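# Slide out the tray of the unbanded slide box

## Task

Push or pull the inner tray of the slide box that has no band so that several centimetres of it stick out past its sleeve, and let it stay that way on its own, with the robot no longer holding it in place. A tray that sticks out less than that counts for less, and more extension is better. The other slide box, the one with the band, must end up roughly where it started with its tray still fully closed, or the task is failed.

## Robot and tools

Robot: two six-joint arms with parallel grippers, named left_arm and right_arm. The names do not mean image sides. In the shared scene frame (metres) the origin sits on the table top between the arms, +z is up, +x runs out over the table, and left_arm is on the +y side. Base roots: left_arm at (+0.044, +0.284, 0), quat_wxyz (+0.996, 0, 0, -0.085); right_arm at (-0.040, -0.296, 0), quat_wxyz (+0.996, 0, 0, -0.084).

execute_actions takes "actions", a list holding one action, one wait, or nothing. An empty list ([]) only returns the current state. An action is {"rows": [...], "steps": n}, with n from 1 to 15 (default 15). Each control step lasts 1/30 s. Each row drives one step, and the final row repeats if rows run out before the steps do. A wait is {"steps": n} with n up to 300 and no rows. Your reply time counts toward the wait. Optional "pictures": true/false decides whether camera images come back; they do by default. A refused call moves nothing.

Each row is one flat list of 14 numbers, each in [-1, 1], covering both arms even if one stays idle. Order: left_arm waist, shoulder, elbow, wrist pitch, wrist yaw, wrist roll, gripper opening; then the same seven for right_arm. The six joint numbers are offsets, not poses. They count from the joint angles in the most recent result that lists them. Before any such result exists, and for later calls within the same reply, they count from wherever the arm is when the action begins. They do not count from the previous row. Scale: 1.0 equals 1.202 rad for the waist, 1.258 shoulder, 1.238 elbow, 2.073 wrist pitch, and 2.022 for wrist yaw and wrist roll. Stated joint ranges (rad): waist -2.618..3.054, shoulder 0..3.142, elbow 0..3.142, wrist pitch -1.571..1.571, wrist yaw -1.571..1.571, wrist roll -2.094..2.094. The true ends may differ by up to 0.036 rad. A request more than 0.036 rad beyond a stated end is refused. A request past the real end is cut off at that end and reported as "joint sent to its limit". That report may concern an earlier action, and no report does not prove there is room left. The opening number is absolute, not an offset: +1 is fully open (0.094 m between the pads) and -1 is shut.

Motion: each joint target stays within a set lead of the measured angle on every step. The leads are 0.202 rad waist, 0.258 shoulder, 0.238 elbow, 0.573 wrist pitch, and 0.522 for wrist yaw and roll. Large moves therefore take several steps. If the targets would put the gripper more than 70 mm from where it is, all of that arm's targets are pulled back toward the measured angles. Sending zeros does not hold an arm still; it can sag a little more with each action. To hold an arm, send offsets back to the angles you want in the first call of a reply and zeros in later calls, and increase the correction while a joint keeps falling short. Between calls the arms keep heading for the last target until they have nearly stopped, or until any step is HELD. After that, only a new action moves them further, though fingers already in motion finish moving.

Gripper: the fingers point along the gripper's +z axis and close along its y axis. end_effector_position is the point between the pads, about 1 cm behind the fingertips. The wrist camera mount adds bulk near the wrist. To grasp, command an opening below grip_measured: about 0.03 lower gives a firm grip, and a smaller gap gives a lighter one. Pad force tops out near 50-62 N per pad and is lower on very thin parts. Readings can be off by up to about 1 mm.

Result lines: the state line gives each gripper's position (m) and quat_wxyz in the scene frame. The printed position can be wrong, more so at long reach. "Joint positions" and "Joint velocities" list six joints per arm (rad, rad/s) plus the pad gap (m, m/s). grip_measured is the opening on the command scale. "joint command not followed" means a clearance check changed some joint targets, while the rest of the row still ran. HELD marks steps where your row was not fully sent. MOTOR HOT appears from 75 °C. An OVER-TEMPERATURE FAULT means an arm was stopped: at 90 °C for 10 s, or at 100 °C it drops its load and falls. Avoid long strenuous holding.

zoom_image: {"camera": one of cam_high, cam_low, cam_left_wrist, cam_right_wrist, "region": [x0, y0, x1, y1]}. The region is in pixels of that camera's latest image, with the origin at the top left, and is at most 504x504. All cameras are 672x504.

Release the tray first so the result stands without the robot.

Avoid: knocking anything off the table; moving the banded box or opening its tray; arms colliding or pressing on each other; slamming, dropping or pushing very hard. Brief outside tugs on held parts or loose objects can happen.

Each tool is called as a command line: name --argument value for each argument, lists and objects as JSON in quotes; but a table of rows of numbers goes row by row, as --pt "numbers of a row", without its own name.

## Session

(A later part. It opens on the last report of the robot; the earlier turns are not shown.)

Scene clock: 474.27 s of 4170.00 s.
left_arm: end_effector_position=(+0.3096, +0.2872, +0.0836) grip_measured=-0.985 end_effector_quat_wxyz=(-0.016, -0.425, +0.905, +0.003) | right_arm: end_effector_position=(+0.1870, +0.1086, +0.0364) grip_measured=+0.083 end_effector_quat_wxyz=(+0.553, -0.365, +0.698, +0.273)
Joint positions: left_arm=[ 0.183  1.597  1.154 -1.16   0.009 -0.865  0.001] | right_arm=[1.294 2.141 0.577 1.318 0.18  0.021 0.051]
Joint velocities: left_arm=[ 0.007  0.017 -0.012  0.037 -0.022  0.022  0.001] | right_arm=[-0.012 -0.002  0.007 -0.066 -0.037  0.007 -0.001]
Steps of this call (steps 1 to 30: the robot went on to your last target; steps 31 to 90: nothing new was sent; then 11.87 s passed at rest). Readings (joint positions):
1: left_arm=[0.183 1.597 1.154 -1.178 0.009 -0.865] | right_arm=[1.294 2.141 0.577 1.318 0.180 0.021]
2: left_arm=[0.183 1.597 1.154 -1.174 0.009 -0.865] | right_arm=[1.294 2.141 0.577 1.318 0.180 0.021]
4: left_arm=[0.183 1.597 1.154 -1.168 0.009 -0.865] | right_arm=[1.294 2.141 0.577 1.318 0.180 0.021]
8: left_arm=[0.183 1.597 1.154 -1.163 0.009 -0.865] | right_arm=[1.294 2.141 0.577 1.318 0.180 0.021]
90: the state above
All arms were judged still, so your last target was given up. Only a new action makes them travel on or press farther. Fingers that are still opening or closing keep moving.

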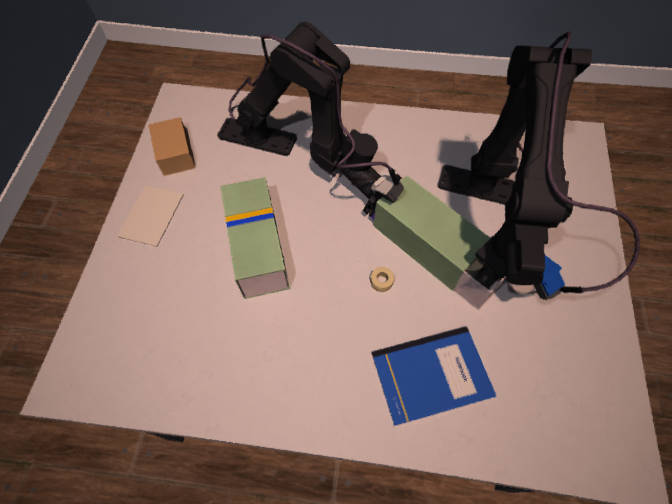

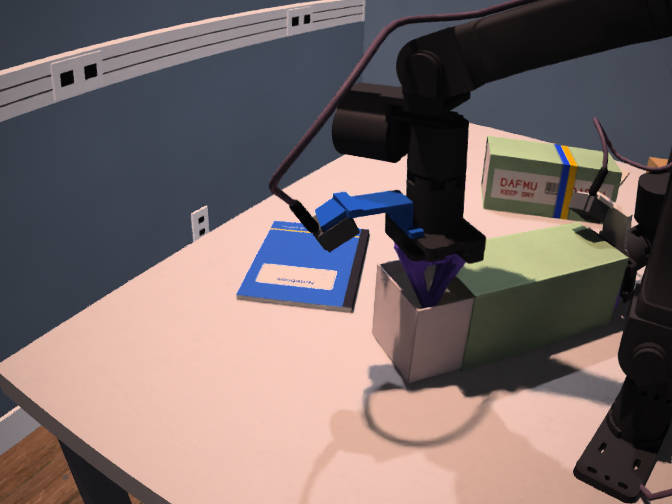

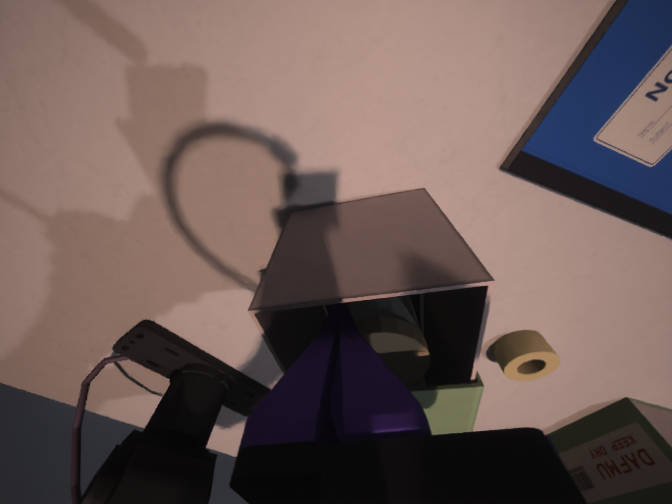

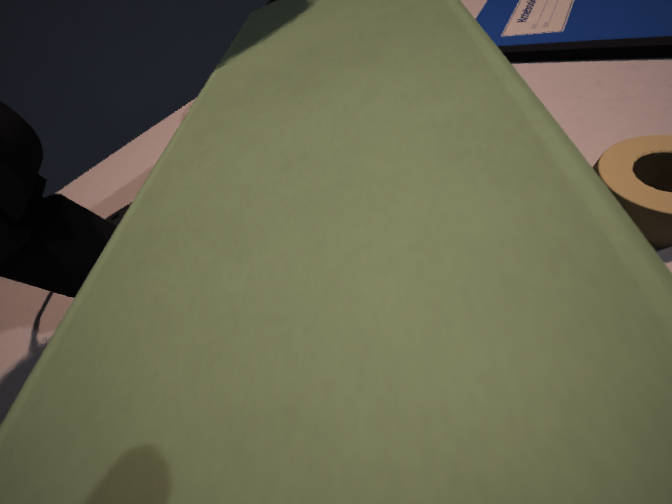

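execute_actions --actions '[{"rows":[[0.026,0.027,0.035,0.003,0,0.02,-1,0,0,0,0,0,0,0.3],[0.026,0.027,0.035,0.003,0,0.02,-1,0,0,0,0,0,0,0.3],[0.026,0.027,0.035,0.003,0,0.02,-1,0,0,0,0,0,0,0.3],[0.052,0.054,0.07,0.006,0,0.04,-1,0,0,0,0,0,0,0.3],[0.052,0.054,0.07,0.006,0,0.04,-1,0,0,0,0,0,0,0.3],[0.052,0.054,0.07,0.006,0,0.04,-1,0,0,0,0,0,0,0.3],[0.078,0.08,0.105,0.008,0,0.057,-1,0,0,0,0,0,0,0.3]],"steps":15}]'

Scene clock: 480.20 s of 4170.00 s.
left_arm: end_effector_position=(+0.3231, +0.2993, +0.0814) grip_measured=-0.985 end_effector_quat_wxyz=(-0.045, -0.414, +0.909, -0.012) | right_arm: end_effector_position=(+0.1873, +0.1086, +0.0372) grip_measured=+0.083 end_effector_quat_wxyz=(+0.554, -0.364, +0.697, +0.273)
Joint positions: left_arm=[ 0.254  1.692  1.245 -1.2    0.052 -0.769  0.001] | right_arm=[1.294 2.141 0.577 1.321 0.182 0.021 0.051]
Joint velocities: left_arm=[ 0.002 -0.022 -0.007 -0.022  0.051 -0.022  0.   ] | right_arm=[ 0.002 -0.007 -0.002  0.037 -0.007 -0.066  0.   ]
Steps of this call (steps 1 to 90: nothing new was sent; then 2.43 s passed at rest; steps 91 to 105: all 15 steps of this action). Readings (joint positions):
91: left_arm=[0.186 1.600 1.157 -1.162 0.010 -0.859] | right_arm=[1.294 2.141 0.577 1.318 0.180 0.021]
92: left_arm=[0.190 1.607 1.162 -1.162 0.010 -0.854] | right_arm=[1.294 2.141 0.577 1.318 0.180 0.021]
94: left_arm=[0.203 1.626 1.176 -1.166 0.012 -0.839] | right_arm=[1.294 2.141 0.577 1.318 0.180 0.021]
98: left_arm=[0.240 1.677 1.227 -1.184 0.035 -0.801] | right_arm=[1.294 2.141 0.577 1.320 0.181 0.021]
105: the state above

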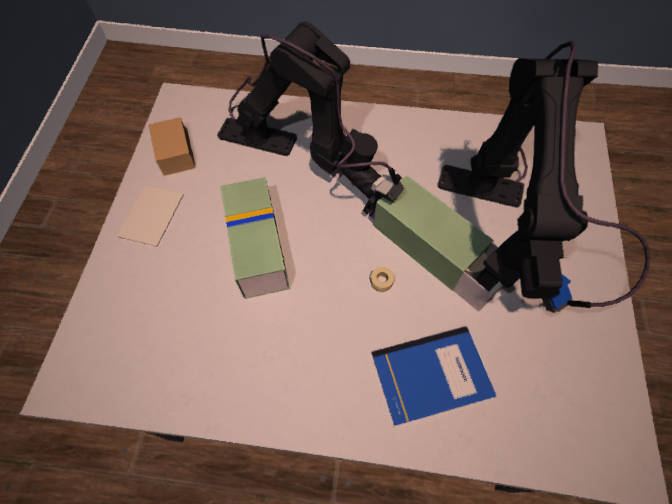

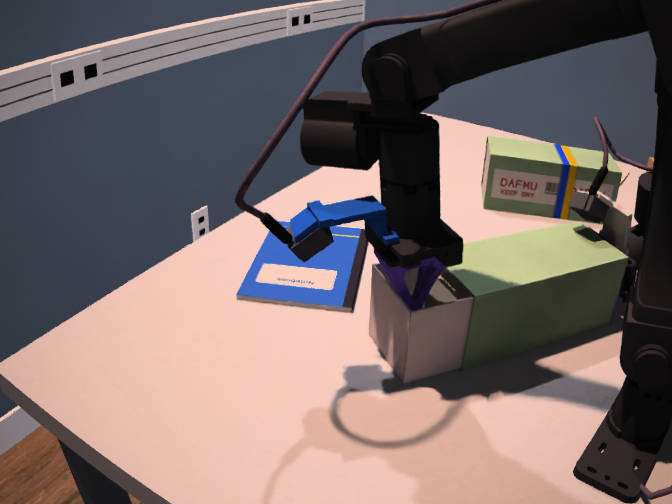

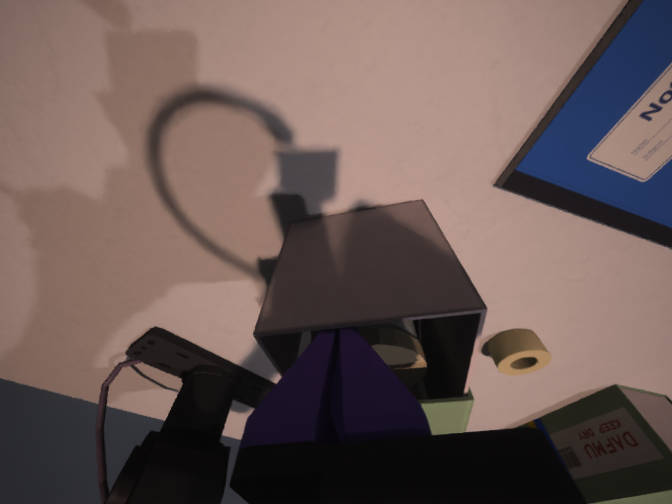

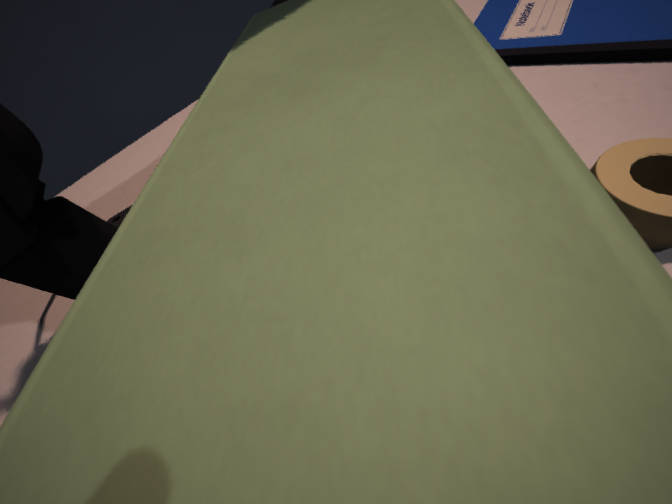

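execute_actions --actions '[{"rows":[[0.02,0.027,0.035,0.03,-0.02,0.015,-1,0,0,0,0,0,0,0.3],[0.02,0.027,0.035,0.03,-0.02,0.015,-1,0,0,0,0,0,0,0.3],[0.02,0.027,0.035,0.03,-0.02,0.015,-1,0,0,0,0,0,0,0.3],[0.04,0.054,0.07,0.04,-0.02,0.03,-1,0,0,0,0,0,0,0.3],[0.04,0.054,0.07,0.04,-0.02,0.03,-1,0,0,0,0,0,0,0.3],[0.04,0.054,0.07,0.04,-0.02,0.03,-1,0,0,0,0,0,0,0.3],[0.06,0.078,0.105,0.04,-0.02,0.04,-1,0,0,0,0,0,0,0.3]],"steps":15}]'

Scene clock: 486.07 s of 4170.00 s.
left_arm: end_effector_position=(+0.3318, +0.3057, +0.0815) grip_measured=-0.985 end_effector_quat_wxyz=(-0.075, -0.406, +0.911, -0.024) | right_arm: end_effector_position=(+0.1897, +0.1083, +0.0399) grip_measured=+0.086 end_effector_quat_wxyz=(+0.559, -0.356, +0.697, +0.273)
Joint positions: left_arm=[ 0.296  1.774  1.334 -1.26   0.089 -0.707  0.001] | right_arm=[1.293 2.141 0.579 1.329 0.193 0.027 0.051]
Joint velocities: left_arm=[ 0.002  0.002  0.007 -0.007 -0.022  0.037  0.001] | right_arm=[-0.002 -0.002 -0.012  0.022 -0.081  0.007 -0.   ]
Steps of this call (steps 1 to 15: the robot went on to your last target; steps 16 to 90: nothing new was sent; then 2.37 s passed at rest; steps 91 to 105: all 15 steps of this action). Readings (joint positions):
91: left_arm=[0.254 1.695 1.247 -1.202 0.052 -0.759] | right_arm=[1.294 2.141 0.577 1.321 0.182 0.021]
92: left_arm=[0.254 1.700 1.251 -1.206 0.052 -0.757] | right_arm=[1.294 2.141 0.577 1.322 0.182 0.021]
94: left_arm=[0.257 1.713 1.264 -1.217 0.055 -0.750] | right_arm=[1.294 2.141 0.577 1.325 0.184 0.022]
98: left_arm=[0.280 1.757 1.313 -1.250 0.074 -0.727] | right_arm=[1.294 2.141 0.577 1.331 0.190 0.026]
105: the state above

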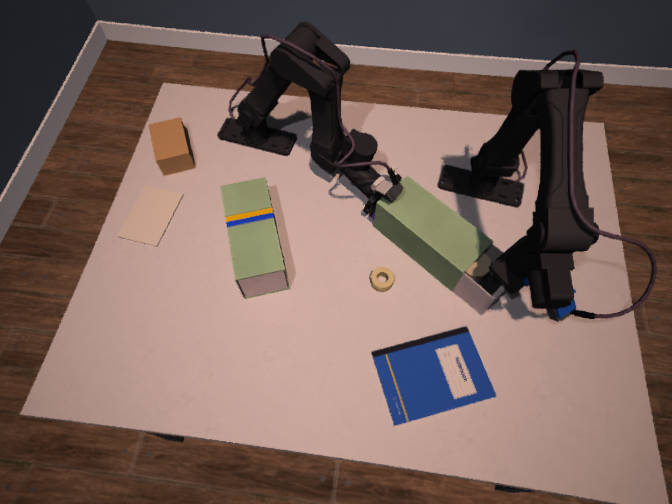

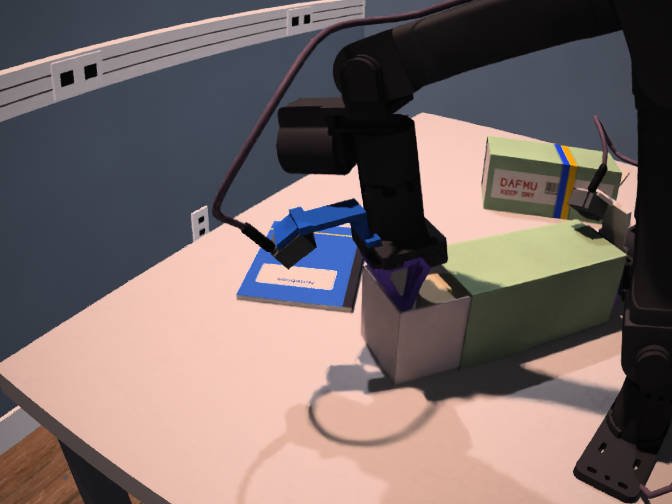

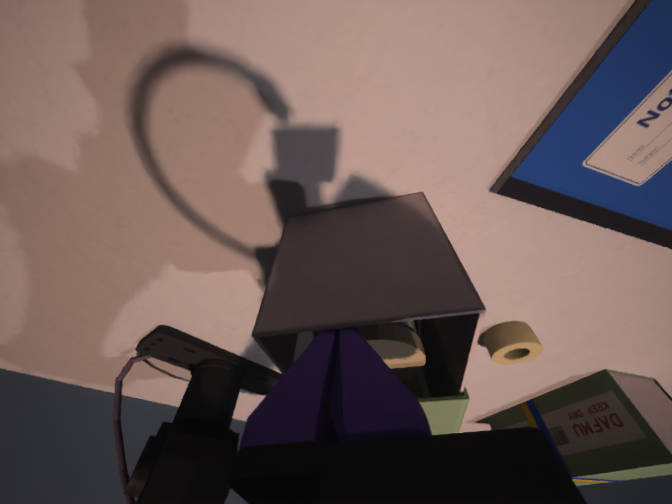

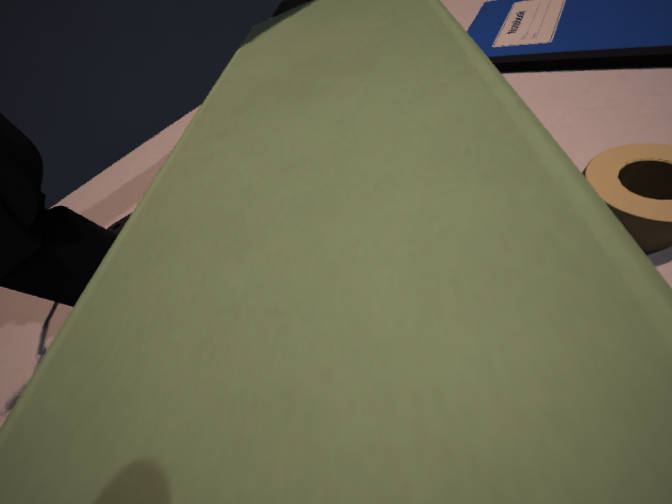

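execute_actions --actions '[{"rows":[[-0.01,-0.01,0,0.02,0,0,-1,0,0,0,0,0,0,0.0],[-0.02,-0.03,0.02,0,0,0,-1,0,0,0,0,0,0,-0.3],[-0.02,-0.05,0.05,-0.04,0,0,-1,0,0,0,0,0,0,-0.6],[-0.02,-0.07,0.08,-0.08,0,0,-1,0,0,0,0,0,0,-1],[-0.02,-0.09,0.11,-0.11,0,0,-1,0,0,0,0,0,0,-1],[-0.02,-0.11,0.14,-0.14,0,0,-1,0,0,0,0,0,0,-1]],"steps":15}]'

Scene clock: 497.83 s of 4170.00 s.
left_arm: end_effector_position=(+0.3096, +0.2987, +0.1620) grip_measured=-0.985 end_effector_quat_wxyz=(-0.054, -0.397, +0.916, -0.032) | right_arm: end_effector_position=(+0.1897, +0.1083, +0.0400) grip_measured=-0.985 end_effector_quat_wxyz=(+0.559, -0.356, +0.697, +0.273)
Joint positions: left_arm=[ 0.283  1.632  1.497 -1.521  0.093 -0.702  0.001] | right_arm=[1.293 2.141 0.579 1.33  0.193 0.027 0.001]
Joint velocities: left_arm=[-0.017  0.061 -0.012 -0.154  0.007  0.007 -0.   ] | right_arm=[-0.012 -0.032  0.002  0.022 -0.051 -0.022 -0.001]
Steps of this call (steps 1 to 15: the robot went on to your last target; steps 16 to 90: nothing new was sent; then 8.27 s passed at rest; steps 91 to 105: all 15 steps of this action). Readings (joint positions):
91: left_arm=[0.295 1.774 1.334 -1.264 0.092 -0.702] | right_arm=[1.293 2.141 0.579 1.330 0.193 0.027]
92: left_arm=[0.293 1.773 1.334 -1.264 0.093 -0.702] | right_arm=[1.293 2.141 0.579 1.330 0.193 0.027]
94: left_arm=[0.288 1.764 1.352 -1.298 0.093 -0.702] | right_arm=[1.293 2.141 0.579 1.330 0.193 0.027]
98: left_arm=[0.283 1.690 1.458 -1.427 0.093 -0.702] | right_arm=[1.293 2.141 0.579 1.330 0.193 0.027]
105: the state above

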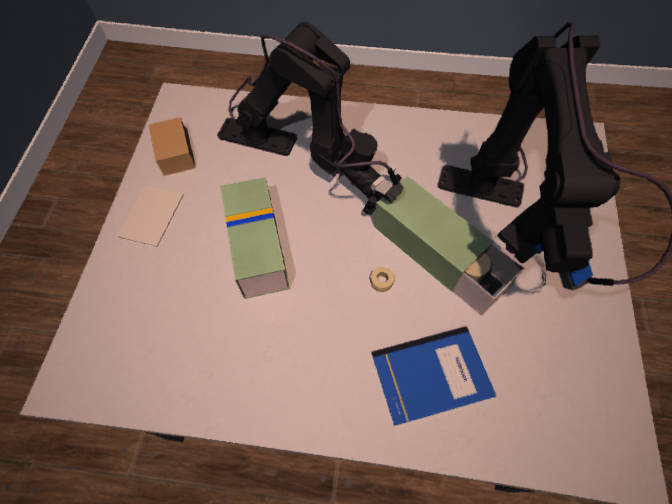

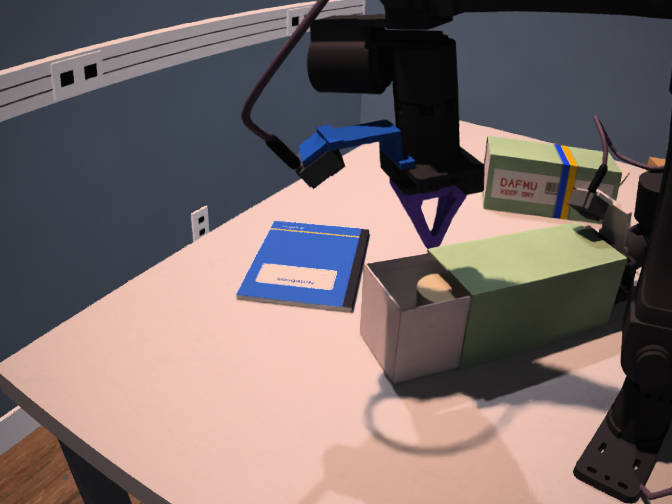

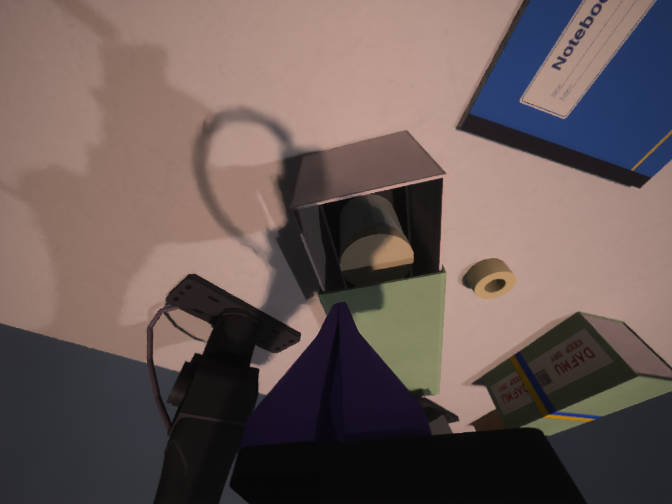

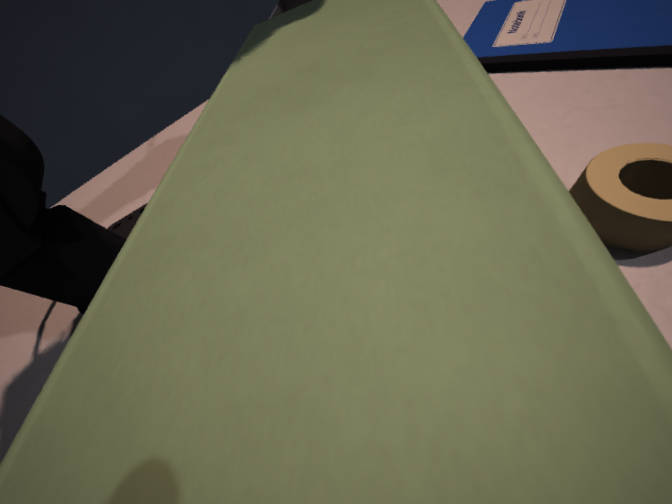

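execute_actions --actions '[{"rows":[[0,0,0,0,0,0,-1,0.01,-0.04,-0.035,-0.015,0,0,-1],[0,0,0,0,0,0,-1,0.02,-0.08,-0.07,-0.03,0,0,-1],[0,0,0,0,0,0,-1,0.03,-0.12,-0.1,-0.045,0,0,-1],[0,0,0,0,0,0,-1,0.04,-0.17,-0.14,-0.06,0,0,-1],[0,0,0,0,0,0,-1,0.05,-0.21,-0.18,-0.07,0,0,-1],[0,0,0,0,0,0,-1,0.06,-0.26,-0.22,-0.085,0,0,-1],[0,0,0,0,0,0,-1,0.07,-0.31,-0.255,-0.1,0,0,-1]],"steps":15}]'

Scene clock: 503.27 s of 4170.00 s.
left_arm: end_effector_position=(+0.3059, +0.2983, +0.1618) grip_measured=-0.985 end_effector_quat_wxyz=(-0.062, -0.397, +0.915, -0.030) | right_arm: end_effector_position=(+0.1289, +0.0508, +0.0623) grip_measured=-0.986 end_effector_quat_wxyz=(+0.521, -0.401, +0.703, +0.273)
Joint positions: left_arm=[ 0.283  1.634  1.497 -1.536  0.093 -0.702  0.001] | right_arm=[1.372 1.758 0.278 1.16  0.193 0.027 0.001]
Joint velocities: left_arm=[-0.002 -0.017 -0.012  0.037  0.007  0.007 -0.   ] | right_arm=[-0.012 -0.012  0.027 -0.11   0.022  0.037 -0.   ]
Steps of this call (steps 1 to 30: the robot went on to your last target; steps 31 to 90: nothing new was sent; then 1.93 s passed at rest; steps 91 to 105: all 15 steps of this action). Readings (joint positions):
91: left_arm=[0.283 1.634 1.497 -1.539 0.093 -0.702] | right_arm=[1.294 2.137 0.575 1.326 0.193 0.027]
92: left_arm=[0.283 1.634 1.497 -1.538 0.093 -0.702] | right_arm=[1.296 2.119 0.560 1.315 0.193 0.027]
94: left_arm=[0.283 1.634 1.497 -1.538 0.093 -0.702] | right_arm=[1.309 2.042 0.493 1.279 0.193 0.027]
98: left_arm=[0.283 1.634 1.497 -1.537 0.093 -0.702] | right_arm=[1.362 1.812 0.315 1.213 0.193 0.027]
105: the state above

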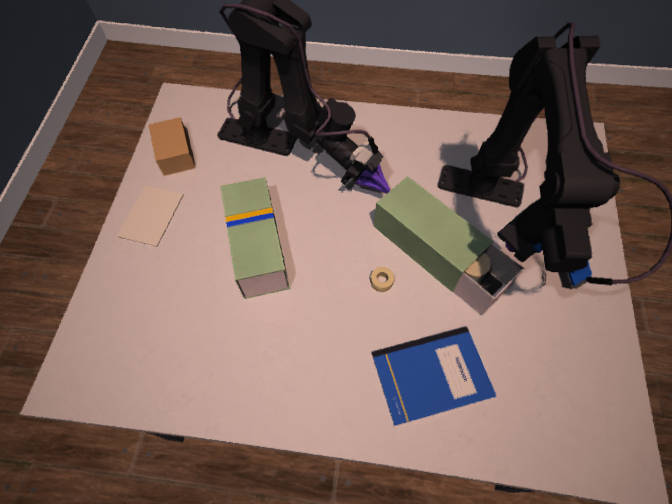

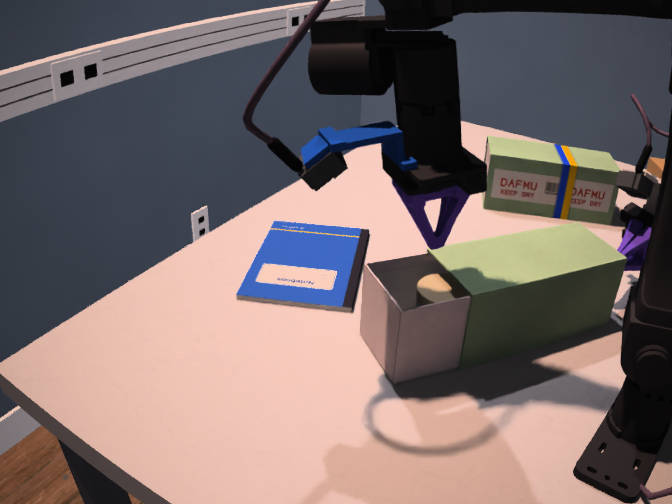

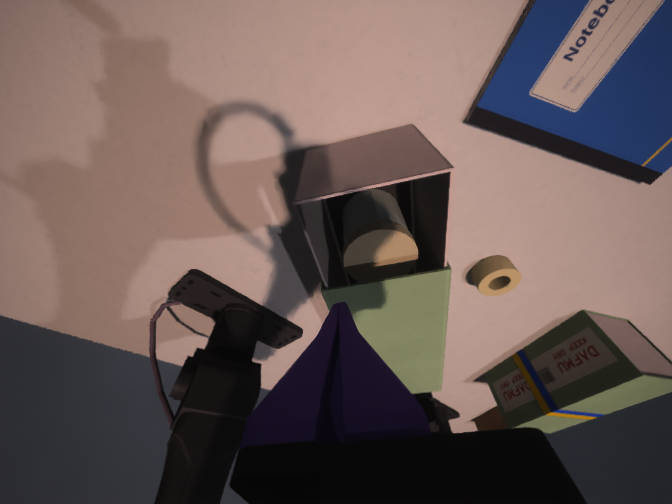

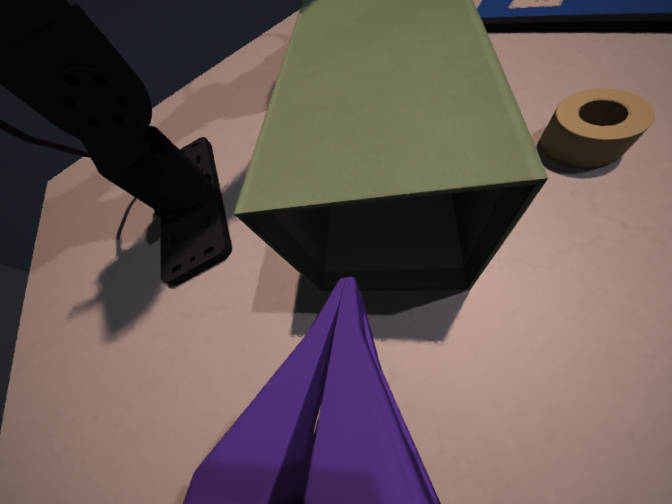

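Both arms are clear and the tray is out.

finished_scene --scene 1

The scene is finished: the task was done.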